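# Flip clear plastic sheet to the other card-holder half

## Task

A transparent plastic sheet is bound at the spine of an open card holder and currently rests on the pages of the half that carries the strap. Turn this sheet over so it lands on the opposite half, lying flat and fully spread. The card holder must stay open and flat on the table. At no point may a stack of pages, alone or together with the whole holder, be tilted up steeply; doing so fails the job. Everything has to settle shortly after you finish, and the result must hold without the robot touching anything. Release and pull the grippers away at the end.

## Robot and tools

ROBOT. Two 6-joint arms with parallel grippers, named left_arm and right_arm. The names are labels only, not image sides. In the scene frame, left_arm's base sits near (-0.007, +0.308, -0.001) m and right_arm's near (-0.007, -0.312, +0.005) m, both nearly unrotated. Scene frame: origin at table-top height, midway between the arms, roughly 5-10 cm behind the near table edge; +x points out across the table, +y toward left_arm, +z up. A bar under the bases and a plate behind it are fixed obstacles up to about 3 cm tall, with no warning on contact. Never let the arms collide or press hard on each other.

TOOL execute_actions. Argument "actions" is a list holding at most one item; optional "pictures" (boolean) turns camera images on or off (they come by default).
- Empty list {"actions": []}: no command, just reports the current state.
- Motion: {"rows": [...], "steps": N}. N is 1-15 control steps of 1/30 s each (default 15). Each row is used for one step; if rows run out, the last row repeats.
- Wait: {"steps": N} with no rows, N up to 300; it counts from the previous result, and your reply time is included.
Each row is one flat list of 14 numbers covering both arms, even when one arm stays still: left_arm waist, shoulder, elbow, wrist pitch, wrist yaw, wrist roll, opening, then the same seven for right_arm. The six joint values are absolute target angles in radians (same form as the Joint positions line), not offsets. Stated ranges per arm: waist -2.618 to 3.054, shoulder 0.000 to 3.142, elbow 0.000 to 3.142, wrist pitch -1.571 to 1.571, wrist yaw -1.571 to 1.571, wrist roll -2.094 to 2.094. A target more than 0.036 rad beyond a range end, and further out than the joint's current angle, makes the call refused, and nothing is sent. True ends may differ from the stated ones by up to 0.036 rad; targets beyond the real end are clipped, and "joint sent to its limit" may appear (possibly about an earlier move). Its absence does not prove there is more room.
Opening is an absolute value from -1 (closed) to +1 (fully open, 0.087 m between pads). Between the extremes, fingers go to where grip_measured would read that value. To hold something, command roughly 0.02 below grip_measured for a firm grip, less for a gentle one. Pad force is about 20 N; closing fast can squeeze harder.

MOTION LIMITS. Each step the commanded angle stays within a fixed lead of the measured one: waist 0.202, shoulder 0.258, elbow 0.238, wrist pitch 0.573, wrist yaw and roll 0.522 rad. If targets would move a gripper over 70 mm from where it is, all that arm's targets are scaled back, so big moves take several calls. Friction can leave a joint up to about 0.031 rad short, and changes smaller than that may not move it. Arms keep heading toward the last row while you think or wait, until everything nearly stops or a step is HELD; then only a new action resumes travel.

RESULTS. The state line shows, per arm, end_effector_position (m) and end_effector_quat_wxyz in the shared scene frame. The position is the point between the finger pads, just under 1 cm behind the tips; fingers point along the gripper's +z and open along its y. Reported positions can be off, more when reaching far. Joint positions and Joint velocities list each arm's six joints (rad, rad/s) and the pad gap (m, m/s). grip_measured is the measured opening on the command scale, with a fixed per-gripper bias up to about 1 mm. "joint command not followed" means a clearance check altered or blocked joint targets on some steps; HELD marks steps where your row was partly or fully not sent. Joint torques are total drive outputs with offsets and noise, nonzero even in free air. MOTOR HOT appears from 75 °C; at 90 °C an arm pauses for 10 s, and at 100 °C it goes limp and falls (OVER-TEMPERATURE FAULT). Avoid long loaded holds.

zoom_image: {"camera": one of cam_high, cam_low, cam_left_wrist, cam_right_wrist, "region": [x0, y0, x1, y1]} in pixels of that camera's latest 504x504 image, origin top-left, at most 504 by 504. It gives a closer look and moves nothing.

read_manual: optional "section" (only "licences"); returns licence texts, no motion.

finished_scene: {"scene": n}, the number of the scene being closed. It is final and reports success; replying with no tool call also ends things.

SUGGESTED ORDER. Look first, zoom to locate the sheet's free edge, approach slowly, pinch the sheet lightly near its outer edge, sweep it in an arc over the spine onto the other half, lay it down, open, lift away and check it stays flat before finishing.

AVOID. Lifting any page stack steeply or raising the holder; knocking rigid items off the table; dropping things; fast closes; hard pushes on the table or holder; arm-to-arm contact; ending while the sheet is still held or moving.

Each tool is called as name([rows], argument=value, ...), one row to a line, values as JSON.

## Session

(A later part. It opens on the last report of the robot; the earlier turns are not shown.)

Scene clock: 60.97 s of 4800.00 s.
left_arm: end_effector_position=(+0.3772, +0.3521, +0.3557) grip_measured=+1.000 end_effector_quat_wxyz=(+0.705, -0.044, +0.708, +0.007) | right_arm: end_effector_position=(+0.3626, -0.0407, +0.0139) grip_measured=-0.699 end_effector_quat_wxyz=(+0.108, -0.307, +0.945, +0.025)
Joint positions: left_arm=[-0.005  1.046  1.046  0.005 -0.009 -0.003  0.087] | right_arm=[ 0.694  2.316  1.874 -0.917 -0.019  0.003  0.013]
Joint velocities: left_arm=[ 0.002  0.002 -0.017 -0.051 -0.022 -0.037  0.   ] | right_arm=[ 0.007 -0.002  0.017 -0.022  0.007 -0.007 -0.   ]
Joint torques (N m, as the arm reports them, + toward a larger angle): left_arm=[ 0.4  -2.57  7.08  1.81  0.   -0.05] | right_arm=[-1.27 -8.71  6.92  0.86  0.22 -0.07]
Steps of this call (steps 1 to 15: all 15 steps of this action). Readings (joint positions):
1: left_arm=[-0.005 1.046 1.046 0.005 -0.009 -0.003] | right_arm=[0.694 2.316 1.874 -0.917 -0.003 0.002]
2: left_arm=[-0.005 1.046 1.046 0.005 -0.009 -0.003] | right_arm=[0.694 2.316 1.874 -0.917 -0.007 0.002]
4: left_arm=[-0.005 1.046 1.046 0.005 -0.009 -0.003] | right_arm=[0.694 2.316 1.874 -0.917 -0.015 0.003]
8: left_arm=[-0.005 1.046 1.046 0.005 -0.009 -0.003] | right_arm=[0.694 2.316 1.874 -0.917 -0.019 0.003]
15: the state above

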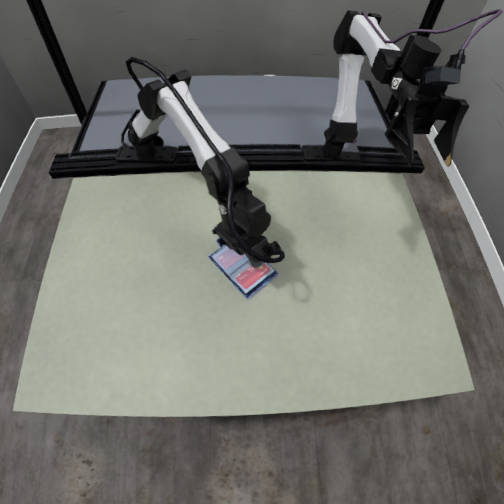

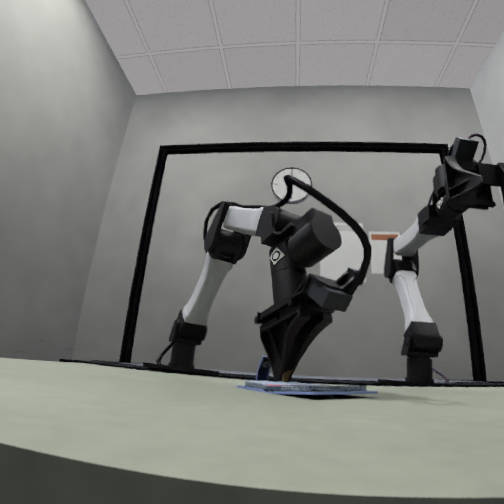

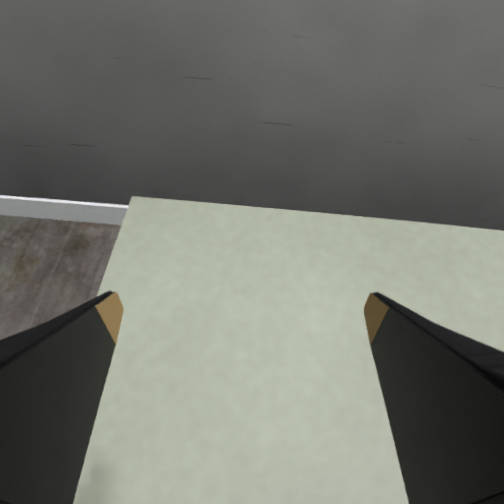

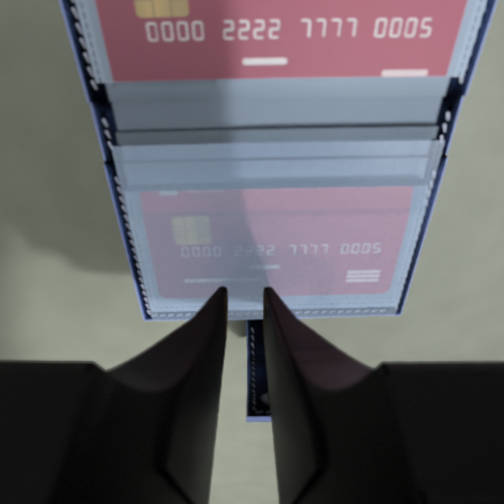

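execute_actions([
  {"rows":[[0,1.5,1.108,0.158,0,-1.57,-1,0.68,2.25,1.88,-0.92,0,0,-0.7]]},
], pictures=false)

execute_actions([
  {"rows":[[-0.3,1.95,1.12,0.158,0,-1.57,-1,0.645,2.25,1.88,-0.92,0,0,-1]]},
], pictures=false)

execute_actions([
  {"steps":30},
], pictures=false)

execute_actions([
  {"rows":[[-0.5,1.95,1.12,0.158,0,-1.57,-1,0.645,2.25,1.88,-0.92,0,0,-1]]},
])

Scene clock: 70.53 s of 4800.00 s.
left_arm: end_effector_position=(+0.4877, +0.3133, +0.2463) grip_measured=-0.987 end_effector_quat_wxyz=(+0.472, -0.525, +0.610, -0.361) | right_arm: end_effector_position=(+0.3667, -0.0390, +0.0376) grip_measured=-0.700 end_effector_quat_wxyz=(+0.134, -0.306, +0.942, +0.028)
Joint positions: left_arm=[-0.005  1.52   1.102  0.131 -0.008 -1.314  0.001] | right_arm=[ 0.694  2.262  1.874 -0.92  -0.008  0.003  0.013]
Joint velocities: left_arm=[ 0.002 -0.076  0.012  0.139 -0.037 -1.751 -0.001] | right_arm=[-0.002  0.002  0.007  0.007  0.022 -0.037 -0.001]
Joint torques (N m, as the arm reports them, + toward a larger angle): left_arm=[ 0.27 -7.77  7.55  1.87 -0.03 -0.07] | right_arm=[ -1.34 -11.66   7.07   0.96   0.07  -0.07]
Steps of this call (steps 1 to 15: the robot went on to your last target; steps 16 to 90: nothing new was sent; then 6.07 s passed at rest; steps 91 to 105: all 15 steps of this action). Readings (joint positions):
91: left_arm=[-0.005 1.070 1.054 0.019 -0.008 -0.073] | right_arm=[0.694 2.310 1.874 -0.917 -0.019 0.003]
92: left_arm=[-0.005 1.123 1.081 0.061 -0.008 -0.165] | right_arm=[0.694 2.304 1.874 -0.920 -0.016 0.003]
94: left_arm=[-0.005 1.251 1.110 0.123 -0.008 -0.324] | right_arm=[0.694 2.287 1.874 -0.920 -0.013 0.003]
98: left_arm=[-0.005 1.479 1.110 0.137 -0.008 -0.685] | right_arm=[0.694 2.263 1.874 -0.920 -0.009 0.003]
105: the state above

Scene clock: 71.03 s of 4800.00 s.
left_arm: end_effector_position=(+0.4857, +0.1524, +0.0483) grip_measured=-0.987 end_effector_quat_wxyz=(+0.246, -0.563, +0.715, -0.334) | right_arm: end_effector_position=(+0.3777, -0.0548, +0.0383) grip_measured=-0.999 end_effector_quat_wxyz=(+0.135, -0.287, +0.948, +0.025)
Joint positions: left_arm=[-0.301  1.97   1.115  0.135 -0.006 -1.541  0.001] | right_arm=[ 0.654  2.262  1.874 -0.92  -0.005  0.003  0.   ]
Joint velocities: left_arm=[-0.012 -0.007 -0.007 -0.037 -0.022 -0.168  0.001] | right_arm=[-0.002 -0.012  0.002  0.037  0.051  0.022 -0.001]
Joint torques (N m, as the arm reports them, + toward a larger angle): left_arm=[  0.04 -11.1    6.48   1.71  -0.11  -0.11] | right_arm=[ -0.98 -11.72   7.06   0.96   0.03  -0.07]
Steps of this call (steps 1 to 15: all 15 steps of this action). Readings (joint positions):
1: left_arm=[-0.015 1.530 1.103 0.139 -0.014 -1.348] | right_arm=[0.692 2.262 1.874 -0.920 -0.008 0.003]
2: left_arm=[-0.036 1.554 1.111 0.155 -0.017 -1.369] | right_arm=[0.688 2.262 1.874 -0.920 -0.008 0.003]
4: left_arm=[-0.097 1.624 1.115 0.172 -0.017 -1.403] | right_arm=[0.674 2.262 1.874 -0.920 -0.008 0.003]
8: left_arm=[-0.211 1.795 1.115 0.172 -0.016 -1.459] | right_arm=[0.655 2.262 1.874 -0.920 -0.005 0.003]
15: the state above

Scene clock: 72.03 s of 4800.00 s.
left_arm: end_effector_position=(+0.4880, +0.1527, +0.0526) grip_measured=-0.987 end_effector_quat_wxyz=(+0.246, -0.570, +0.706, -0.341) | right_arm: end_effector_position=(+0.3777, -0.0548, +0.0383) grip_measured=-0.999 end_effector_quat_wxyz=(+0.135, -0.287, +0.948, +0.025)
Joint positions: left_arm=[-0.3    1.966  1.115  0.143 -0.006 -1.563  0.001] | right_arm=[ 0.654  2.262  1.874 -0.92  -0.005  0.003  0.   ]
Joint velocities: left_arm=[-0.002  0.007 -0.002  0.051  0.051 -0.022  0.   ] | right_arm=[ 0.012  0.002  0.007 -0.051 -0.007 -0.022 -0.001]
Joint torques (N m, as the arm reports them, + toward a larger angle): left_arm=[ -0.02 -10.79   6.32   1.6   -0.09  -0.1 ] | right_arm=[ -0.97 -11.66   7.05   0.96   0.04  -0.07]
Steps of this call (steps 1 to 30: the robot went on to your last target). Readings (joint positions):
1: left_arm=[-0.300 1.968 1.115 0.139 -0.006 -1.545] | right_arm=[0.654 2.262 1.874 -0.920 -0.005 0.003]
2: left_arm=[-0.300 1.967 1.115 0.141 -0.006 -1.549] | right_arm=[0.654 2.262 1.874 -0.920 -0.005 0.003]
4: left_arm=[-0.300 1.966 1.115 0.143 -0.006 -1.554] | right_arm=[0.654 2.262 1.874 -0.920 -0.005 0.003]
8: left_arm=[-0.300 1.966 1.115 0.143 -0.006 -1.559] | right_arm=[0.654 2.262 1.874 -0.920 -0.005 0.003]
30: the state above
All arms were judged still, so your last target was given up. Only a new action makes them travel on or press farther. Fingers that are still opening or closing keep moving.

Scene clock: 72.53 s of 4800.00 s.
left_arm: end_effector_position=(+0.4463, +0.0564, +0.0583) grip_measured=-0.987 end_effector_quat_wxyz=(+0.212, -0.493, +0.758, -0.370) | right_arm: end_effector_position=(+0.3777, -0.0548, +0.0383) grip_measured=-0.999 end_effector_quat_wxyz=(+0.135, -0.287, +0.948, +0.025)
Joint positions: left_arm=[-0.5    1.966  1.115  0.145  0.    -1.563  0.001] | right_arm=[ 0.654  2.262  1.874 -0.92  -0.005  0.003  0.   ]
Joint velocities: left_arm=[ 0.012  0.002  0.022 -0.007  0.037  0.037 -0.001] | right_arm=[ 0.017 -0.002 -0.002 -0.007 -0.022  0.007  0.001]
Joint torques (N m, as the arm reports them, + toward a larger angle): left_arm=[  0.02 -10.76   6.34   1.64  -0.16  -0.11] | right_arm=[ -0.93 -11.67   7.05   0.96   0.03  -0.07]
Steps of this call (steps 1 to 15: all 15 steps of this action). Readings (joint positions):
1: left_arm=[-0.312 1.966 1.115 0.143 -0.011 -1.563] | right_arm=[0.654 2.262 1.874 -0.920 -0.005 0.003]
2: left_arm=[-0.335 1.966 1.115 0.143 -0.017 -1.563] | right_arm=[0.654 2.262 1.874 -0.920 -0.005 0.003]
4: left_arm=[-0.414 1.966 1.115 0.144 -0.017 -1.563] | right_arm=[0.654 2.262 1.874 -0.920 -0.005 0.003]
8: left_arm=[-0.516 1.966 1.115 0.145 -0.001 -1.563] | right_arm=[0.654 2.262 1.874 -0.920 -0.005 0.003]
15: the state above

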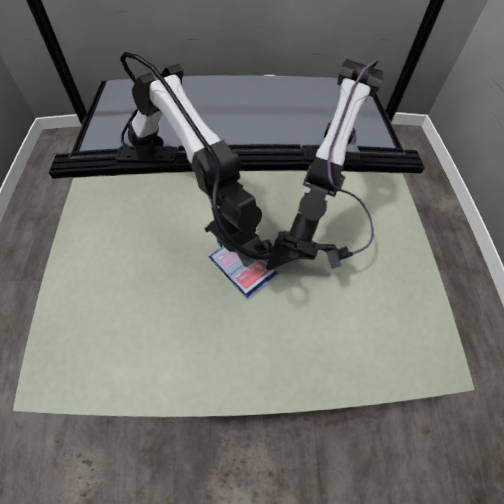

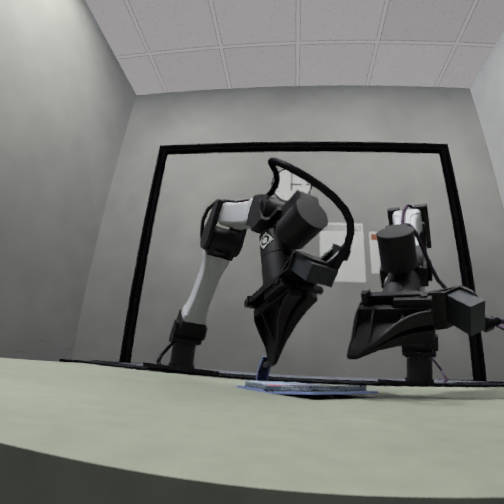

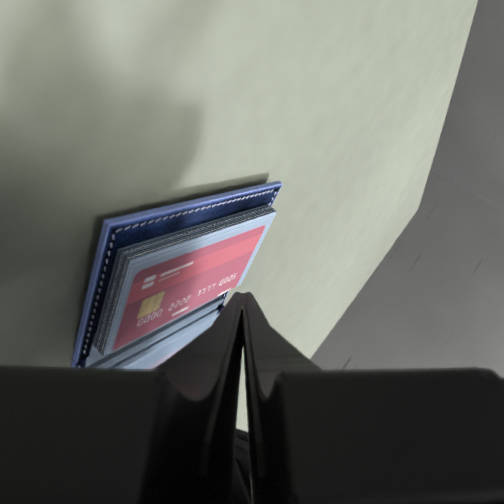

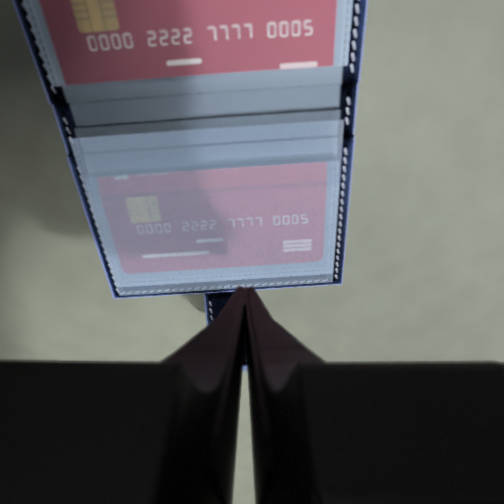

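execute_actions([
  {"rows":[[-0.545,2.02,1.15,0.158,0,-1.57,-1,0.645,2.29,1.88,-0.92,0,0,-1],[-0.545,2.05,1.18,0.158,0,-1.57,-1,0.645,2.30,1.88,-0.92,0,0,-1],[-0.545,2.085,1.185,0.158,0,-1.57,-1,0.645,2.31,1.88,-0.92,0,0,-1]]},
], pictures=false)

execute_actions([
  {"rows":[[-0.545,2.13,1.185,0.158,0,-1.57,-1,0.645,2.34,1.88,-0.92,0,0,-1]]},
])

Scene clock: 79.43 s of 4800.00 s.
left_arm: end_effector_position=(+0.4449, +0.0353, +0.0240) grip_measured=-0.988 end_effector_quat_wxyz=(+0.194, -0.487, +0.775, -0.354) | right_arm: end_effector_position=(+0.3749, -0.0574, +0.0201) grip_measured=-0.999 end_effector_quat_wxyz=(+0.116, -0.287, +0.951, +0.019)
Joint positions: left_arm=[-0.535  2.079  1.165  0.158 -0.001 -1.566  0.001] | right_arm=[ 0.654  2.303  1.874 -0.92  -0.005  0.003  0.   ]
Joint velocities: left_arm=[-0.007 -0.007 -0.007 -0.051 -0.022  0.051  0.001] | right_arm=[-0.012  0.007 -0.002 -0.037 -0.051 -0.081  0.   ]
Joint torques (N m, as the arm reports them, + toward a larger angle): left_arm=[-0.85 -9.63  7.25  1.47 -0.16 -0.08] | right_arm=[ -0.96 -10.5    6.96   0.88   0.03  -0.07]
Steps of this call (steps 1 to 15: the robot went on to your last target; steps 16 to 90: nothing new was sent; then 3.40 s passed at rest; steps 91 to 105: all 15 steps of this action). Readings (joint positions):
91: left_arm=[-0.503 1.970 1.117 0.145 -0.001 -1.563] | right_arm=[0.654 2.263 1.874 -0.920 -0.005 0.003]
92: left_arm=[-0.508 1.982 1.128 0.146 -0.001 -1.563] | right_arm=[0.654 2.265 1.874 -0.920 -0.005 0.003]
94: left_arm=[-0.522 2.028 1.158 0.155 -0.001 -1.563] | right_arm=[0.654 2.276 1.874 -0.920 -0.005 0.003]
98: left_arm=[-0.535 2.079 1.165 0.155 -0.001 -1.565] | right_arm=[0.654 2.300 1.874 -0.920 -0.005 0.003]
105: the state above

Scene clock: 79.93 s of 4800.00 s.
left_arm: end_effector_position=(+0.4479, +0.0329, +0.0220) grip_measured=-0.988 end_effector_quat_wxyz=(+0.194, -0.486, +0.773, -0.359) | right_arm: end_effector_position=(+0.3740, -0.0583, +0.0140) grip_measured=-0.999 end_effector_quat_wxyz=(+0.109, -0.287, +0.951, +0.017)
Joint positions: left_arm=[-0.535  2.095  1.17   0.18   0.002 -1.57   0.001] | right_arm=[ 0.654  2.318  1.874 -0.919 -0.005  0.003  0.   ]
Joint velocities: left_arm=[-0.002 -0.002  0.012 -0.051 -0.022  0.051 -0.   ] | right_arm=[-0.002 -0.012  0.007 -0.051  0.066 -0.007  0.   ]
Joint torques (N m, as the arm reports them, + toward a larger angle): left_arm=[-0.77 -7.34  6.73  1.31 -0.13 -0.01] | right_arm=[-0.94 -9.49  6.95  0.86  0.03 -0.06]
Steps of this call (steps 1 to 15: all 15 steps of this action). Readings (joint positions):
1: left_arm=[-0.535 2.082 1.165 0.159 -0.001 -1.566] | right_arm=[0.654 2.305 1.874 -0.920 -0.005 0.003]
2: left_arm=[-0.535 2.087 1.165 0.165 -0.001 -1.566] | right_arm=[0.654 2.307 1.874 -0.920 -0.005 0.003]
4: left_arm=[-0.535 2.092 1.168 0.175 0.001 -1.569] | right_arm=[0.654 2.316 1.874 -0.920 -0.005 0.003]
8: left_arm=[-0.535 2.095 1.170 0.179 0.002 -1.570] | right_arm=[0.654 2.318 1.874 -0.919 -0.005 0.003]
15: the state above

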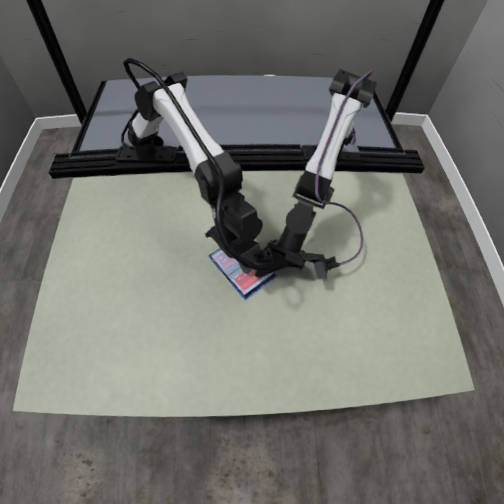

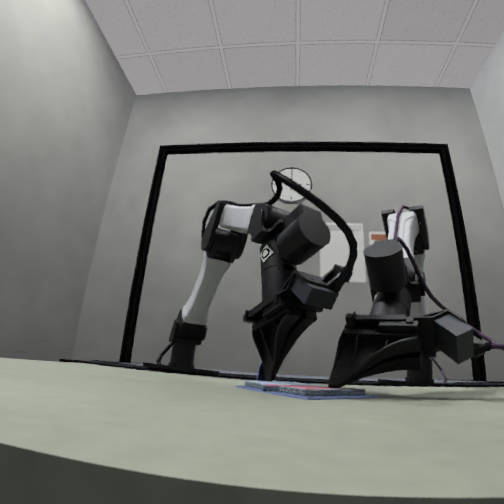

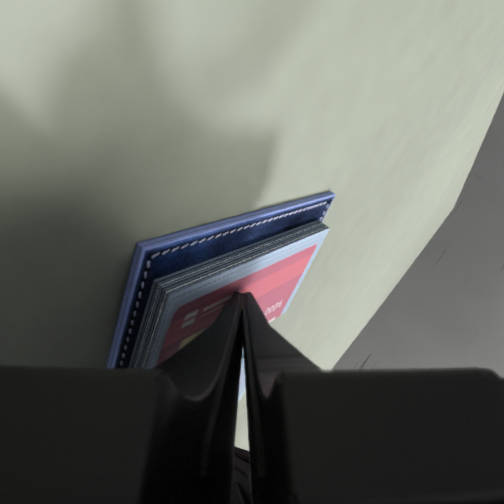

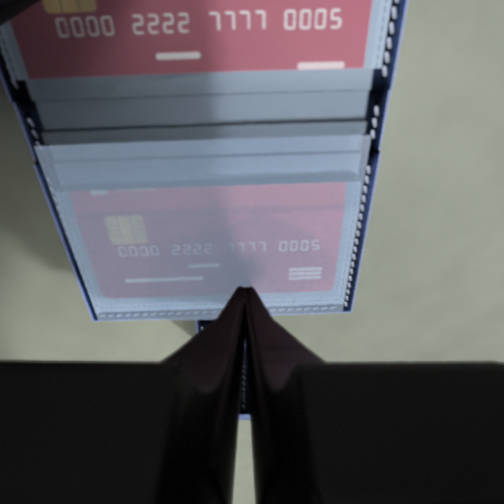

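execute_actions([
  {"rows":[[-0.545,2.13,1.17,0.08,0,-1.57,-1,0.645,2.355,1.88,-0.92,0,0,-1],[-0.545,2.13,1.17,0.08,0,-1.57,-1,0.645,2.355,1.88,-0.92,0,0,-1],[-0.545,2.13,1.17,0.08,0,-1.57,-1,0.645,2.355,1.88,-0.88,0,0,-1],[-0.545,2.13,1.17,0.08,0,-1.57,-1,0.645,2.355,1.88,-0.85,0,0,-1],[-0.545,2.13,1.17,0.08,0,-1.57,-1,0.645,2.36,1.88,-0.82,0,0,-1],[-0.545,2.13,1.17,0.08,0,-1.57,-1,0.645,2.36,1.88,-0.78,0,0,-1]]},
], pictures=false)

execute_actions([
  {"steps":20},
])

Scene clock: 89.43 s of 4800.00 s.
left_arm: end_effector_position=(+0.4474, +0.0332, +0.0213) grip_measured=-0.988 end_effector_quat_wxyz=(+0.192, -0.489, +0.772, -0.358) | right_arm: end_effector_position=(+0.3834, -0.0520, +0.0142) grip_measured=-0.999 end_effector_quat_wxyz=(+0.130, -0.287, +0.949, +0.023)
Joint positions: left_arm=[-0.535  2.095  1.17   0.175  0.002 -1.576  0.001] | right_arm=[ 0.654  2.319  1.874 -0.874 -0.005  0.003  0.   ]
Joint velocities: left_arm=[-0.007  0.002  0.002 -0.007 -0.037 -0.007  0.001] | right_arm=[-0.002 -0.007 -0.007 -0.022 -0.007 -0.022 -0.   ]
Joint torques (N m, as the arm reports them, + toward a larger angle): left_arm=[-0.79 -7.38  5.74  0.62 -0.15  0.05] | right_arm=[-0.95 -8.26  6.99  1.9   0.04 -0.07]
Steps of this call (steps 1 to 15: the robot went on to your last target; steps 16 to 90: nothing new was sent; then 6.00 s passed at rest; steps 91 to 105: all 15 steps of this action). Readings (joint positions):
91: left_arm=[-0.535 2.095 1.170 0.176 0.002 -1.570] | right_arm=[0.654 2.318 1.874 -0.919 -0.005 0.003]
92: left_arm=[-0.535 2.095 1.170 0.175 0.002 -1.571] | right_arm=[0.654 2.318 1.874 -0.919 -0.005 0.003]
94: left_arm=[-0.535 2.095 1.170 0.175 0.002 -1.573] | right_arm=[0.654 2.318 1.874 -0.916 -0.005 0.003]
98: left_arm=[-0.535 2.095 1.170 0.175 0.002 -1.575] | right_arm=[0.654 2.318 1.874 -0.901 -0.005 0.003]
105: the state above

Scene clock: 90.10 s of 4800.00 s.
left_arm: end_effector_position=(+0.4474, +0.0332, +0.0213) grip_measured=-0.988 end_effector_quat_wxyz=(+0.192, -0.489, +0.772, -0.358) | right_arm: end_effector_position=(+0.3834, -0.0520, +0.0142) grip_measured=-0.999 end_effector_quat_wxyz=(+0.130, -0.287, +0.949, +0.023)
Joint positions: left_arm=[-0.535  2.095  1.17   0.175  0.002 -1.576  0.001] | right_arm=[ 0.654  2.319  1.874 -0.874 -0.005  0.003  0.   ]
Joint velocities: left_arm=[-0.007 -0.012 -0.002 -0.051  0.007  0.051 -0.001] | right_arm=[ 0.007 -0.017 -0.017 -0.037 -0.022 -0.007 -0.   ]
Joint torques (N m, as the arm reports them, + toward a larger angle): left_arm=[-0.84 -7.33  5.72  0.66 -0.16  0.03] | right_arm=[-0.94 -8.32  6.97  1.91  0.04 -0.07]
Steps of this call (steps 1 to 15: the robot went on to your last target; steps 16 to 20: nothing new was sent). Readings (joint positions):
1: left_arm=[-0.535 2.095 1.170 0.175 0.002 -1.576] | right_arm=[0.654 2.319 1.874 -0.874 -0.005 0.003]
2: left_arm=[-0.535 2.095 1.170 0.175 0.002 -1.576] | right_arm=[0.654 2.319 1.874 -0.874 -0.005 0.003]
4: left_arm=[-0.535 2.095 1.170 0.175 0.002 -1.576] | right_arm=[0.654 2.319 1.874 -0.874 -0.005 0.003]
8: left_arm=[-0.535 2.095 1.170 0.175 0.002 -1.576] | right_arm=[0.654 2.319 1.874 -0.874 -0.005 0.003]
20: the state above
All arms were judged still, so your last target was given up. Only a new action makes them travel on or press farther. Fingers that are still opening or closing keep moving.

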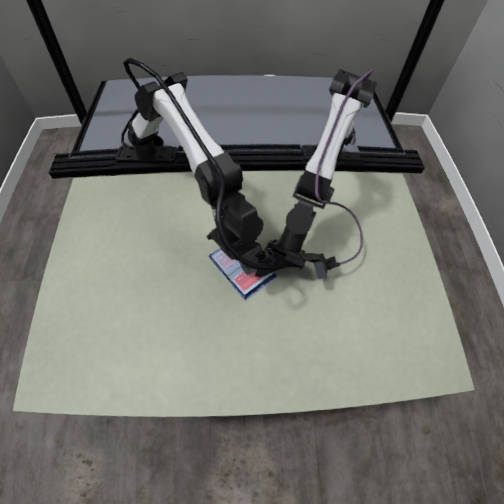

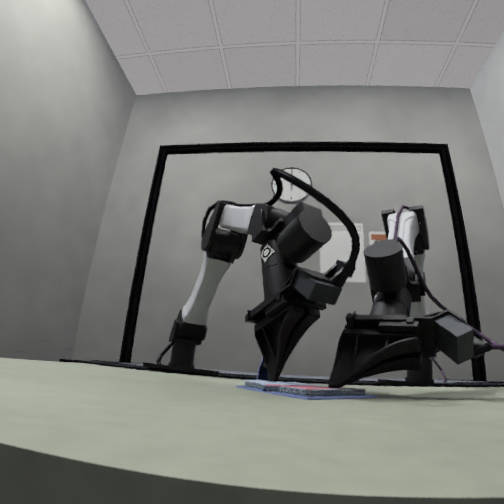

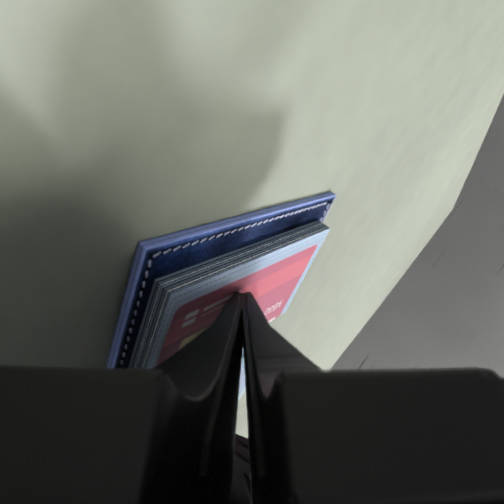

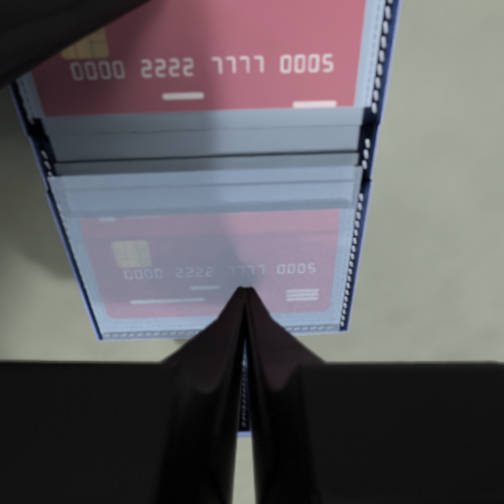

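execute_actions([
  {"rows":[[-0.545,2.14,1.17,0.04,0,-1.57,-1,0.645,2.375,1.88,-0.72,0,0,-1]]},
])

zoom_image(camera="cam_right_wrist", region=[200, 120, 420, 360])

zoom_image(camera="cam_low", region=[230, 355, 350, 405])

Scene clock: 94.10 s of 4800.00 s.
left_arm: end_effector_position=(+0.4471, +0.0338, +0.0206) grip_measured=-0.988 end_effector_quat_wxyz=(+0.190, -0.492, +0.771, -0.356) | right_arm: end_effector_position=(+0.3906, -0.0475, +0.0138) grip_measured=-0.999 end_effector_quat_wxyz=(+0.145, -0.287, +0.947, +0.027)
Joint positions: left_arm=[-0.535  2.095  1.17   0.17   0.    -1.582  0.001] | right_arm=[ 0.654  2.322  1.874 -0.839 -0.004  0.003  0.   ]
Joint velocities: left_arm=[-0.012  0.012 -0.002  0.007 -0.037 -0.051 -0.   ] | right_arm=[-0.012  0.002  0.002 -0.037 -0.022  0.007  0.   ]
Joint torques (N m, as the arm reports them, + toward a larger angle): left_arm=[-0.79 -6.56  5.92  0.33 -0.14  0.11] | right_arm=[-0.94 -7.53  7.01  2.21  0.03 -0.07]
Steps of this call (steps 1 to 90: nothing new was sent; then 0.50 s passed at rest; steps 91 to 105: all 15 steps of this action). Readings (joint positions):
91: left_arm=[-0.535 2.095 1.170 0.172 0.002 -1.577] | right_arm=[0.654 2.320 1.874 -0.869 -0.005 0.003]
92: left_arm=[-0.535 2.095 1.170 0.171 0.001 -1.578] | right_arm=[0.654 2.321 1.874 -0.866 -0.004 0.003]
94: left_arm=[-0.535 2.095 1.170 0.171 0.000 -1.579] | right_arm=[0.654 2.321 1.874 -0.860 -0.004 0.003]
98: left_arm=[-0.535 2.095 1.170 0.170 0.000 -1.581] | right_arm=[0.654 2.322 1.874 -0.840 -0.004 0.003]
105: the state above

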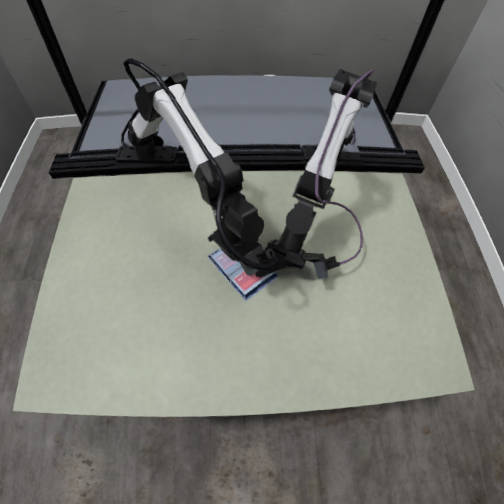

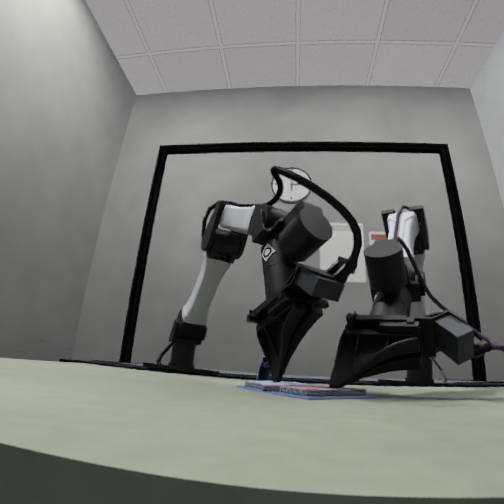

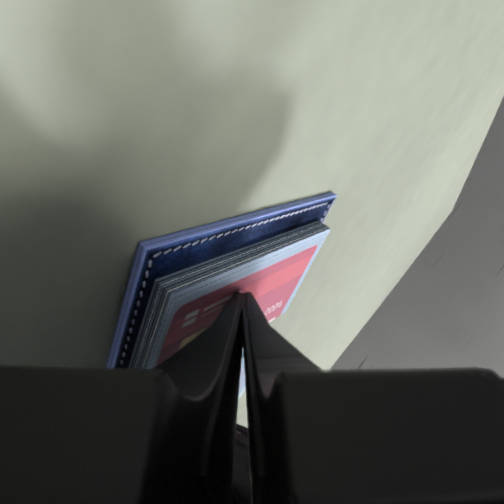

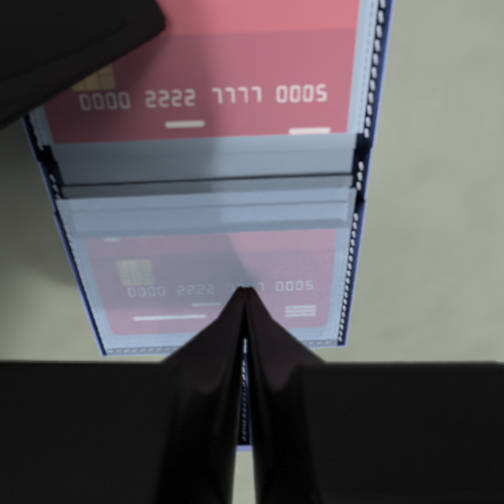

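Region (200, 120, 420, 360) of cam_right_wrist's 504x504 image, scaled by 2.100, with more detail than that image has; it fills the left 462 columns of this view, and the rest is white.

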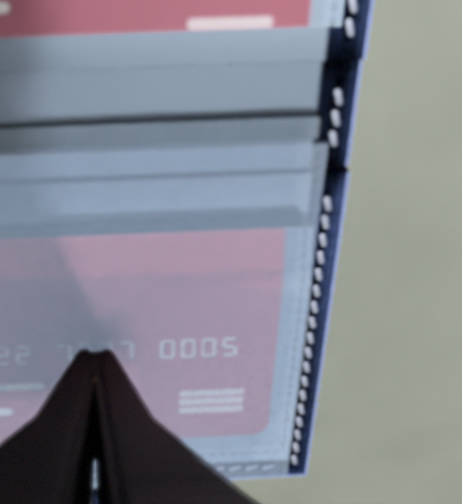

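Region (230, 355, 350, 405) of cam_low's 504x504 image, scaled by 4.200, with more detail than that image has; it fills the top 210 rows of this view, and the rest is white.

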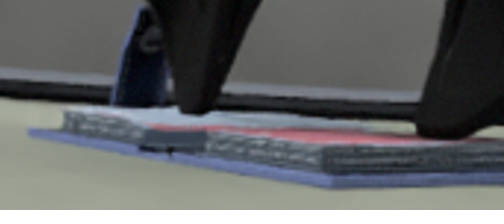

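execute_actions([
  {"rows":[[-0.545,2.14,1.17,0.04,0,-1.57,-1,0.6,2.1,1.8,-0.9,0,0,-1]]},
], pictures=false)

execute_actions([
  {"rows":[[-0.545,2.14,1.17,0.04,0,-1.57,-1,0.4,1.75,1.1,-0.2,0,1.57,-0.54]]},
], pictures=false)

execute_actions([
  {"steps":40},
], pictures=false)

execute_actions([
  {"rows":[[-0.545,2.14,1.17,0.04,0,-1.57,-1,0.4,1.72,0.59,0.58,0,1.57,-0.54]]},
], pictures=false)

execute_actions([
  {"steps":40},
], pictures=false)

execute_actions([
  {"rows":[[-0.545,2.14,1.17,0.04,0,-1.57,-1,0.52,1.76,0.59,0.58,0,1.57,-0.54]]},
])

Scene clock: 109.73 s of 4800.00 s.
left_arm: end_effector_position=(+0.4470, +0.0338, +0.0205) grip_measured=-0.988 end_effector_quat_wxyz=(+0.190, -0.492, +0.771, -0.356) | right_arm: end_effector_position=(+0.3861, -0.0723, +0.0976) grip_measured=-0.999 end_effector_quat_wxyz=(+0.201, -0.263, +0.943, +0.039)
Joint positions: left_arm=[-0.535  2.095  1.17   0.17   0.    -1.582  0.001] | right_arm=[ 0.608  2.088  1.807 -0.891 -0.003  0.003  0.   ]
Joint velocities: left_arm=[ 0.002  0.017  0.002 -0.037 -0.037  0.007 -0.001] | right_arm=[-0.012 -0.002  0.012 -0.051 -0.022 -0.007 -0.   ]
Joint torques (N m, as the arm reports them, + toward a larger angle): left_arm=[-0.77 -6.47  5.68  0.31 -0.13  0.09] | right_arm=[-0.92 -9.06  6.23  1.11  0.01 -0.06]
Steps of this call (steps 1 to 15: the robot went on to your last target; steps 16 to 90: nothing new was sent; then 12.13 s passed at rest; steps 91 to 105: all 15 steps of this action). Readings (joint positions):
91: left_arm=[-0.535 2.095 1.170 0.170 0.000 -1.582] | right_arm=[0.652 2.302 1.861 -0.840 -0.004 0.003]
92: left_arm=[-0.535 2.095 1.170 0.170 0.000 -1.582] | right_arm=[0.648 2.269 1.833 -0.852 -0.004 0.003]
94: left_arm=[-0.535 2.095 1.170 0.170 0.000 -1.582] | right_arm=[0.633 2.191 1.807 -0.884 -0.004 0.003]
98: left_arm=[-0.535 2.095 1.170 0.170 0.000 -1.582] | right_arm=[0.609 2.086 1.807 -0.888 -0.004 0.003]
105: the state above

Scene clock: 110.23 s of 4800.00 s.
left_arm: end_effector_position=(+0.4470, +0.0338, +0.0205) grip_measured=-0.988 end_effector_quat_wxyz=(+0.190, -0.492, +0.771, -0.356) | right_arm: end_effector_position=(+0.3957, -0.1332, +0.0764) grip_measured=-0.540 end_effector_quat_wxyz=(+0.238, +0.432, +0.842, +0.221)
Joint positions: left_arm=[-0.535  2.095  1.17   0.17   0.    -1.582  0.001] | right_arm=[ 0.392  1.758  1.101 -0.273  0.004  1.28   0.02 ]
Joint velocities: left_arm=[-0.007 -0.022 -0.007 -0.051  0.022 -0.022 -0.   ] | right_arm=[-0.012  0.042 -0.022  0.037 -0.037  1.912 -0.001]
Joint torques (N m, as the arm reports them, + toward a larger angle): left_arm=[-0.84 -6.39  5.89  0.29 -0.12  0.13] | right_arm=[ 0.1  -7.99  6.9   2.09 -0.01 -0.06]
Steps of this call (steps 1 to 15: all 15 steps of this action). Readings (joint positions):
1: left_arm=[-0.535 2.095 1.170 0.170 0.000 -1.582] | right_arm=[0.599 2.069 1.774 -0.840 -0.007 0.048]
2: left_arm=[-0.535 2.095 1.170 0.170 0.000 -1.582] | right_arm=[0.583 2.034 1.716 -0.772 -0.012 0.108]
4: left_arm=[-0.535 2.095 1.170 0.170 0.000 -1.582] | right_arm=[0.522 1.945 1.603 -0.641 -0.013 0.238]
8: left_arm=[-0.535 2.095 1.170 0.170 0.000 -1.582] | right_arm=[0.395 1.742 1.309 -0.359 0.001 0.627]
15: the state above

Scene clock: 111.57 s of 4800.00 s.
left_arm: end_effector_position=(+0.4470, +0.0338, +0.0205) grip_measured=-0.988 end_effector_quat_wxyz=(+0.190, -0.492, +0.771, -0.356) | right_arm: end_effector_position=(+0.4135, -0.1249, +0.0918) grip_measured=-0.540 end_effector_quat_wxyz=(+0.219, +0.540, +0.765, +0.273)
Joint positions: left_arm=[-0.535  2.095  1.17   0.17   0.    -1.582  0.001] | right_arm=[ 0.392  1.758  1.1   -0.218  0.004  1.563  0.02 ]
Joint velocities: left_arm=[-0.007  0.002  0.002 -0.007  0.051  0.051 -0.   ] | right_arm=[-0.007 -0.007 -0.017 -0.007  0.037 -0.037 -0.001]
Joint torques (N m, as the arm reports them, + toward a larger angle): left_arm=[-0.79 -6.44  5.88  0.32 -0.14  0.11] | right_arm=[ 0.19 -7.89  6.69  1.72 -0.01 -0.02]
Steps of this call (steps 1 to 30: the robot went on to your last target; steps 31 to 40: nothing new was sent). Readings (joint positions):
1: left_arm=[-0.535 2.095 1.170 0.170 0.000 -1.582] | right_arm=[0.392 1.758 1.100 -0.268 0.004 1.337]
2: left_arm=[-0.535 2.095 1.170 0.170 0.000 -1.582] | right_arm=[0.392 1.758 1.100 -0.258 0.004 1.383]
4: left_arm=[-0.535 2.095 1.170 0.170 0.000 -1.582] | right_arm=[0.392 1.758 1.100 -0.241 0.004 1.448]
8: left_arm=[-0.535 2.095 1.170 0.170 0.000 -1.582] | right_arm=[0.392 1.758 1.100 -0.227 0.004 1.517]
40: the state above
All arms were judged still, so your last target was given up. Only a new action makes them travel on or press farther. Fingers that are still opening or closing keep moving.

Scene clock: 112.07 s of 4800.00 s.
left_arm: end_effector_position=(+0.4470, +0.0338, +0.0205) grip_measured=-0.988 end_effector_quat_wxyz=(+0.190, -0.492, +0.771, -0.356) | right_arm: end_effector_position=(+0.3776, -0.1385, +0.0429) grip_measured=-0.540 end_effector_quat_wxyz=(+0.286, +0.510, +0.723, +0.368)
Joint positions: left_arm=[-0.535  2.095  1.17   0.17   0.    -1.582  0.001] | right_arm=[0.392 1.727 0.583 0.522 0.003 1.565 0.02 ]
Joint velocities: left_arm=[-0.007 -0.007 -0.007  0.022  0.022 -0.022 -0.001] | right_arm=[-0.012 -0.007  0.002  0.256 -0.081  0.051 -0.002]
Joint torques (N m, as the arm reports them, + toward a larger angle): left_arm=[-0.85 -6.51  5.7   0.33 -0.15  0.09] | right_arm=[ 0.17 -6.44  5.96  1.92 -0.01 -0.06]
Steps of this call (steps 1 to 15: all 15 steps of this action). Readings (joint positions):
1: left_arm=[-0.535 2.095 1.170 0.170 0.000 -1.582] | right_arm=[0.392 1.751 1.058 -0.128 0.003 1.564]
2: left_arm=[-0.535 2.095 1.170 0.170 0.000 -1.582] | right_arm=[0.392 1.735 0.986 -0.001 0.003 1.564]
4: left_arm=[-0.535 2.095 1.170 0.170 0.000 -1.582] | right_arm=[0.392 1.723 0.833 0.215 0.003 1.564]
8: left_arm=[-0.535 2.095 1.170 0.170 0.000 -1.582] | right_arm=[0.392 1.726 0.603 0.391 0.003 1.565]
15: the state above

Scene clock: 113.40 s of 4800.00 s.
left_arm: end_effector_position=(+0.4470, +0.0338, +0.0205) grip_measured=-0.988 end_effector_quat_wxyz=(+0.190, -0.492, +0.771, -0.356) | right_arm: end_effector_position=(+0.3827, -0.1365, +0.0511) grip_measured=-0.540 end_effector_quat_wxyz=(+0.296, +0.504, +0.716, +0.382)
Joint positions: left_arm=[-0.535  2.095  1.17   0.17   0.    -1.582  0.001] | right_arm=[0.392 1.727 0.583 0.562 0.003 1.565 0.02 ]
Joint velocities: left_arm=[-0.007  0.017  0.002 -0.037  0.007  0.022  0.   ] | right_arm=[-0.002 -0.012  0.012 -0.007  0.007  0.007 -0.001]
Joint torques (N m, as the arm reports them, + toward a larger angle): left_arm=[-0.78 -6.48  5.76  0.32 -0.13  0.14] | right_arm=[ 0.18 -6.43  5.98  2.01 -0.02 -0.06]
Steps of this call (steps 1 to 30: the robot went on to your last target; steps 31 to 40: nothing new was sent). Readings (joint positions):
1: left_arm=[-0.535 2.095 1.170 0.170 0.000 -1.582] | right_arm=[0.392 1.727 0.583 0.531 0.003 1.565]
2: left_arm=[-0.535 2.095 1.170 0.170 0.000 -1.582] | right_arm=[0.392 1.727 0.583 0.538 0.003 1.565]
4: left_arm=[-0.535 2.095 1.170 0.170 0.000 -1.582] | right_arm=[0.392 1.727 0.583 0.547 0.003 1.565]
8: left_arm=[-0.535 2.095 1.170 0.170 0.000 -1.582] | right_arm=[0.392 1.727 0.583 0.556 0.003 1.565]
40: the state above
All arms were judged still, so your last target was given up. Only a new action makes them travel on or press farther. Fingers that are still opening or closing keep moving.

Scene clock: 113.90 s of 4800.00 s.
left_arm: end_effector_position=(+0.4470, +0.0338, +0.0205) grip_measured=-0.988 end_effector_quat_wxyz=(+0.190, -0.492, +0.771, -0.356) | right_arm: end_effector_position=(+0.3556, -0.0868, +0.0431) grip_measured=-0.540 end_effector_quat_wxyz=(+0.265, +0.457, +0.752, +0.395)
Joint positions: left_arm=[-0.535  2.095  1.17   0.17   0.    -1.582  0.001] | right_arm=[ 0.523  1.744  0.583  0.565 -0.002  1.565  0.02 ]
Joint velocities: left_arm=[-0.007 -0.012 -0.002  0.037  0.095 -0.051 -0.   ] | right_arm=[-0.012  0.007 -0.012 -0.037 -0.007 -0.037  0.   ]
Joint torques (N m, as the arm reports them, + toward a larger angle): left_arm=[-0.97 -6.59  5.63  0.35 -0.16  0.07] | right_arm=[-0.62 -4.92  5.87  1.97  0.06 -0.05]
Steps of this call (steps 1 to 15: all 15 steps of this action). Readings (joint positions):
1: left_arm=[-0.535 2.095 1.170 0.170 0.000 -1.582] | right_arm=[0.405 1.729 0.583 0.563 0.010 1.565]
2: left_arm=[-0.535 2.095 1.170 0.170 0.000 -1.582] | right_arm=[0.435 1.732 0.583 0.565 0.012 1.565]
4: left_arm=[-0.535 2.095 1.170 0.170 0.000 -1.582] | right_arm=[0.498 1.740 0.583 0.565 0.005 1.565]
8: left_arm=[-0.535 2.095 1.170 0.170 0.000 -1.582] | right_arm=[0.523 1.744 0.583 0.565 -0.002 1.565]
15: the state above

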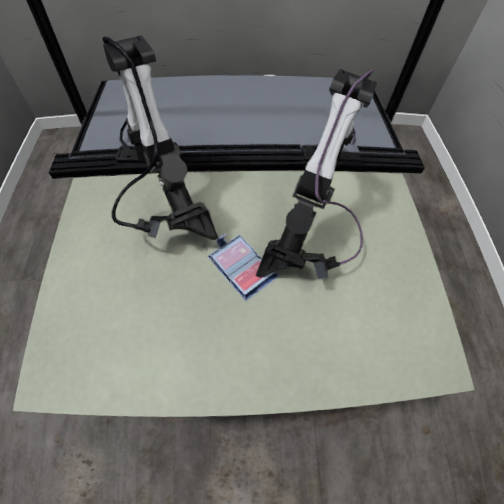

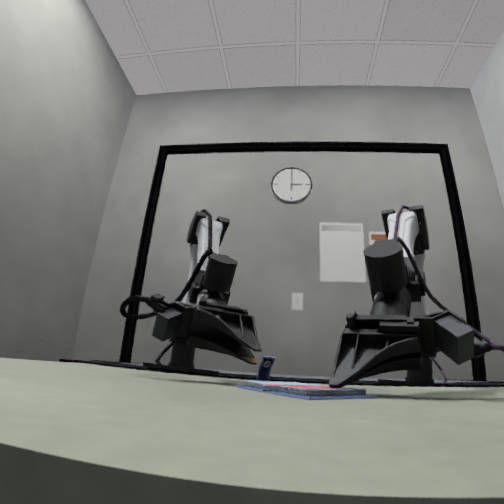

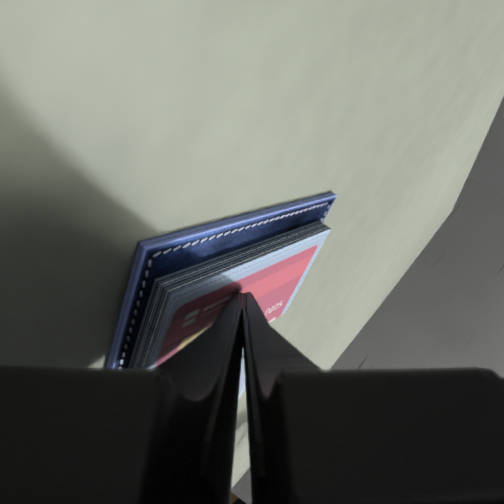

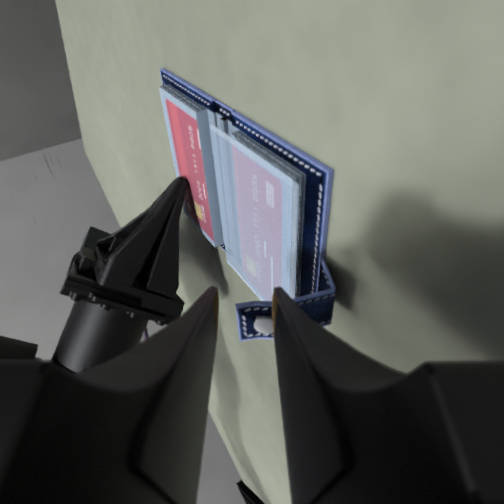

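execute_actions([
  {"rows":[[-0.545,2.14,1.17,0.04,0,-1.57,-1,0.49,1.8,0.62,0.58,0,1.57,-0.54],[-0.545,2.14,1.17,0.04,0,-1.57,-1,0.49,1.82,0.64,0.58,0,1.57,-0.54],[-0.545,2.14,1.17,0.04,0,-1.57,-1,0.49,1.845,0.65,0.58,0,1.57,-0.54]]},
])

zoom_image(camera="cam_right_wrist", region=[170, 180, 350, 360])

Scene clock: 118.80 s of 4800.00 s.
left_arm: end_effector_position=(+0.4470, +0.0338, +0.0205) grip_measured=-0.988 end_effector_quat_wxyz=(+0.190, -0.492, +0.771, -0.356) | right_arm: end_effector_position=(+0.3673, -0.0912, +0.0230) grip_measured=-0.540 end_effector_quat_wxyz=(+0.259, +0.470, +0.755, +0.377)
Joint positions: left_arm=[-0.535  2.095  1.17   0.17   0.    -1.582  0.001] | right_arm=[ 0.504  1.834  0.627  0.569 -0.003  1.565  0.02 ]
Joint velocities: left_arm=[-0.002 -0.027  0.002 -0.066 -0.007  0.007  0.002] | right_arm=[ 0.007 -0.002 -0.012 -0.007  0.022 -0.037 -0.   ]
Joint torques (N m, as the arm reports them, + toward a larger angle): left_arm=[-0.83 -6.67  5.71  0.34 -0.17  0.11] | right_arm=[-1.26 -5.75  7.05  1.89  0.06 -0.05]
Steps of this call (steps 1 to 15: the robot went on to your last target; steps 16 to 90: nothing new was sent; then 1.40 s passed at rest; steps 91 to 105: all 15 steps of this action). Readings (joint positions):
91: left_arm=[-0.535 2.095 1.170 0.170 0.000 -1.582] | right_arm=[0.521 1.748 0.586 0.566 -0.003 1.565]
92: left_arm=[-0.535 2.095 1.170 0.170 0.000 -1.582] | right_arm=[0.517 1.761 0.595 0.567 -0.003 1.565]
94: left_arm=[-0.535 2.095 1.170 0.170 0.000 -1.582] | right_arm=[0.508 1.802 0.619 0.569 -0.003 1.565]
98: left_arm=[-0.535 2.095 1.170 0.170 0.000 -1.582] | right_arm=[0.504 1.834 0.627 0.569 -0.003 1.565]
105: the state above

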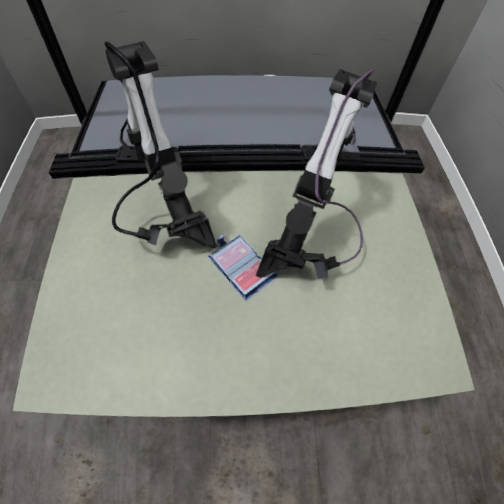

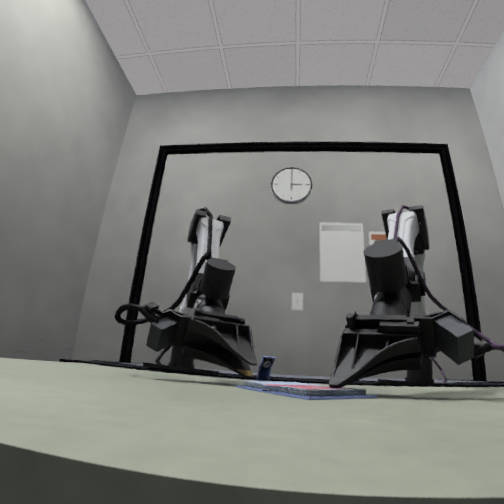

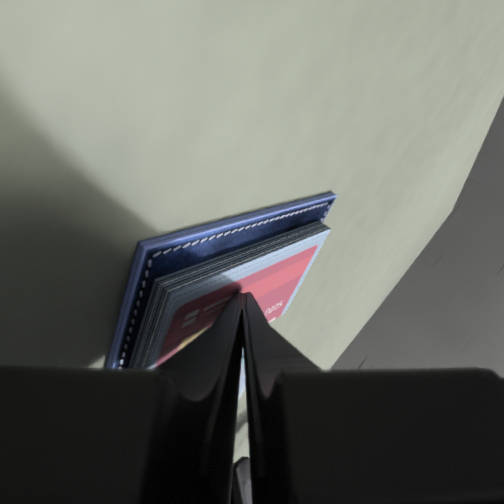

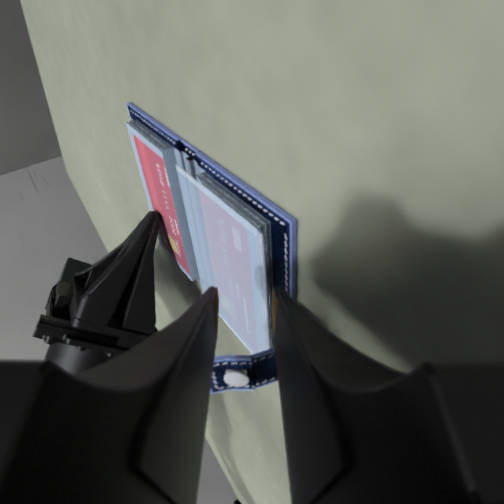

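Region (170, 180, 350, 360) of cam_right_wrist's 504x504 image, scaled by 2.800, with more detail than that image has.

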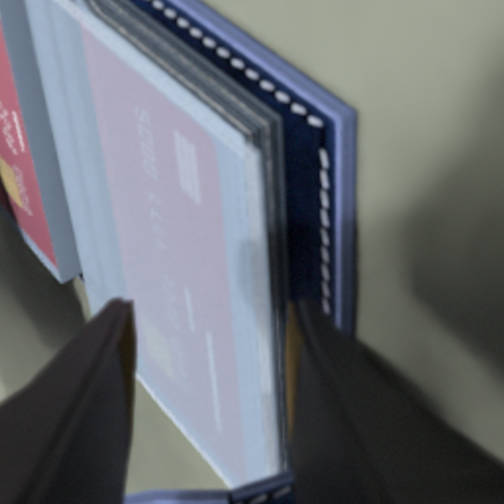

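execute_actions([
  {"rows":[[-0.545,2.14,1.17,0.04,0,-1.57,-1,0.49,1.897,0.69,0.59,0,1.57,-0.54]]},
])

zoom_image(camera="cam_right_wrist", region=[170, 180, 350, 360])

zoom_image(camera="cam_low", region=[210, 350, 310, 400])

Scene clock: 123.40 s of 4800.00 s.
left_arm: end_effector_position=(+0.4470, +0.0338, +0.0205) grip_measured=-0.988 end_effector_quat_wxyz=(+0.190, -0.492, +0.771, -0.356) | right_arm: end_effector_position=(+0.3766, -0.0870, +0.0178) grip_measured=-0.540 end_effector_quat_wxyz=(+0.258, +0.470, +0.756, +0.376)
Joint positions: left_arm=[-0.535  2.095  1.17   0.17   0.    -1.582  0.001] | right_arm=[ 0.504  1.882  0.667  0.574 -0.003  1.565  0.02 ]
Joint velocities: left_arm=[ 0.002  0.002 -0.012  0.022 -0.007 -0.022  0.001] | right_arm=[-0.012  0.002 -0.012  0.007  0.022  0.037 -0.001]
Joint torques (N m, as the arm reports them, + toward a larger angle): left_arm=[-0.79 -6.58  5.76  0.3  -0.13  0.11] | right_arm=[-1.26 -5.85  7.    1.94  0.06 -0.05]
Steps of this call (steps 1 to 15: the robot went on to your last target; steps 16 to 90: nothing new was sent; then 1.10 s passed at rest; steps 91 to 105: all 15 steps of this action). Readings (joint positions):
91: left_arm=[-0.535 2.095 1.170 0.170 0.000 -1.582] | right_arm=[0.504 1.840 0.633 0.569 -0.003 1.565]
92: left_arm=[-0.535 2.095 1.170 0.170 0.000 -1.582] | right_arm=[0.504 1.853 0.646 0.571 -0.003 1.565]
94: left_arm=[-0.535 2.095 1.170 0.170 0.000 -1.582] | right_arm=[0.504 1.875 0.665 0.574 -0.003 1.565]
98: left_arm=[-0.535 2.095 1.170 0.170 0.000 -1.582] | right_arm=[0.504 1.882 0.667 0.574 -0.003 1.565]
105: the state above

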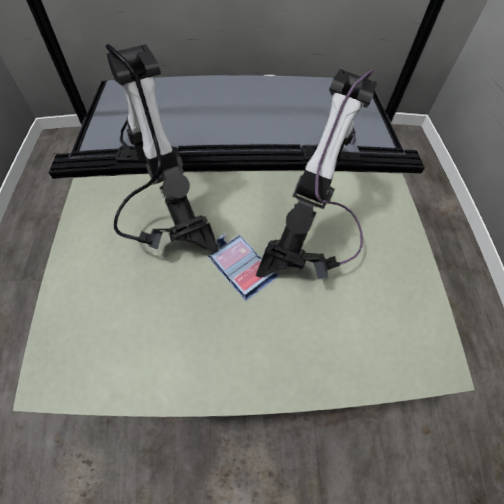

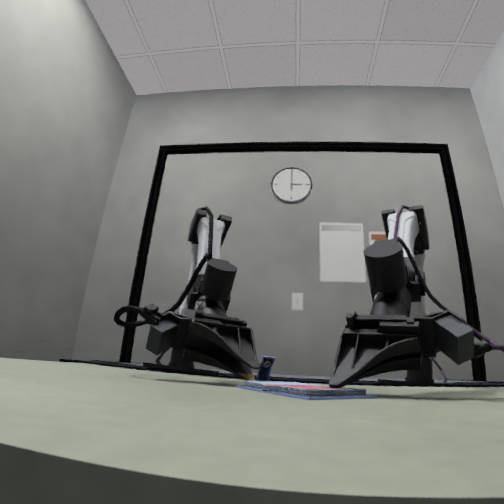

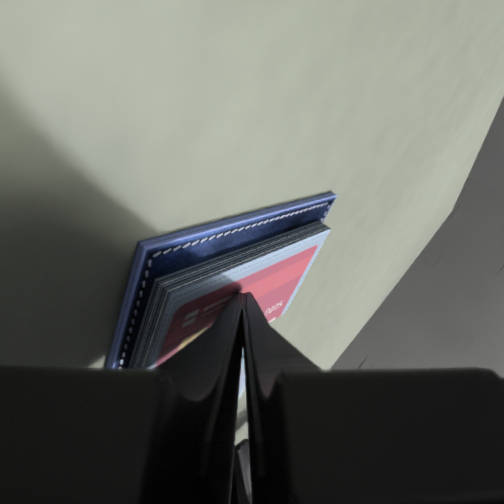

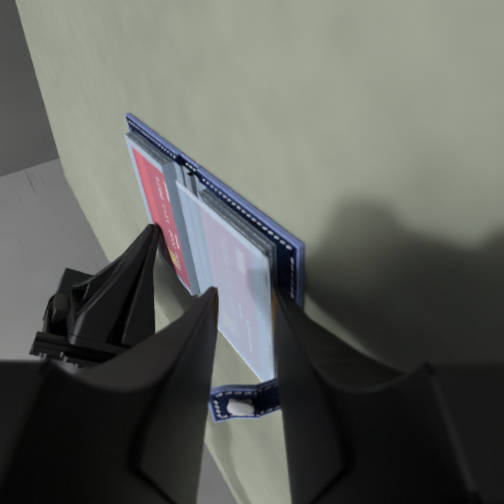

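Region (170, 180, 350, 360) of cam_right_wrist's 504x504 image, scaled by 2.800, with more detail than that image has.

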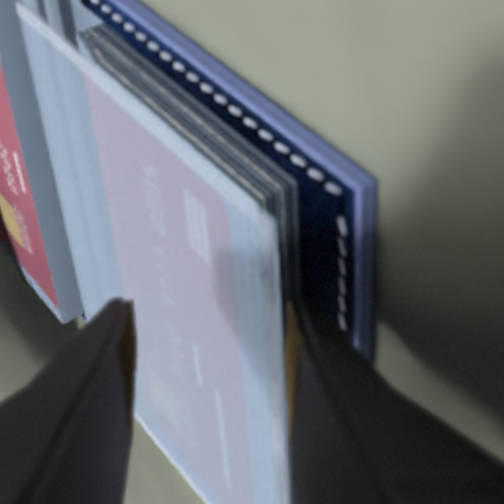

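Region (210, 350, 310, 400) of cam_low's 504x504 image, scaled by 5.040, with more detail than that image has.

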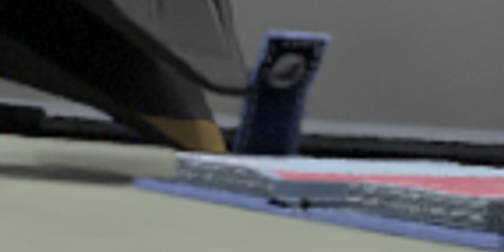

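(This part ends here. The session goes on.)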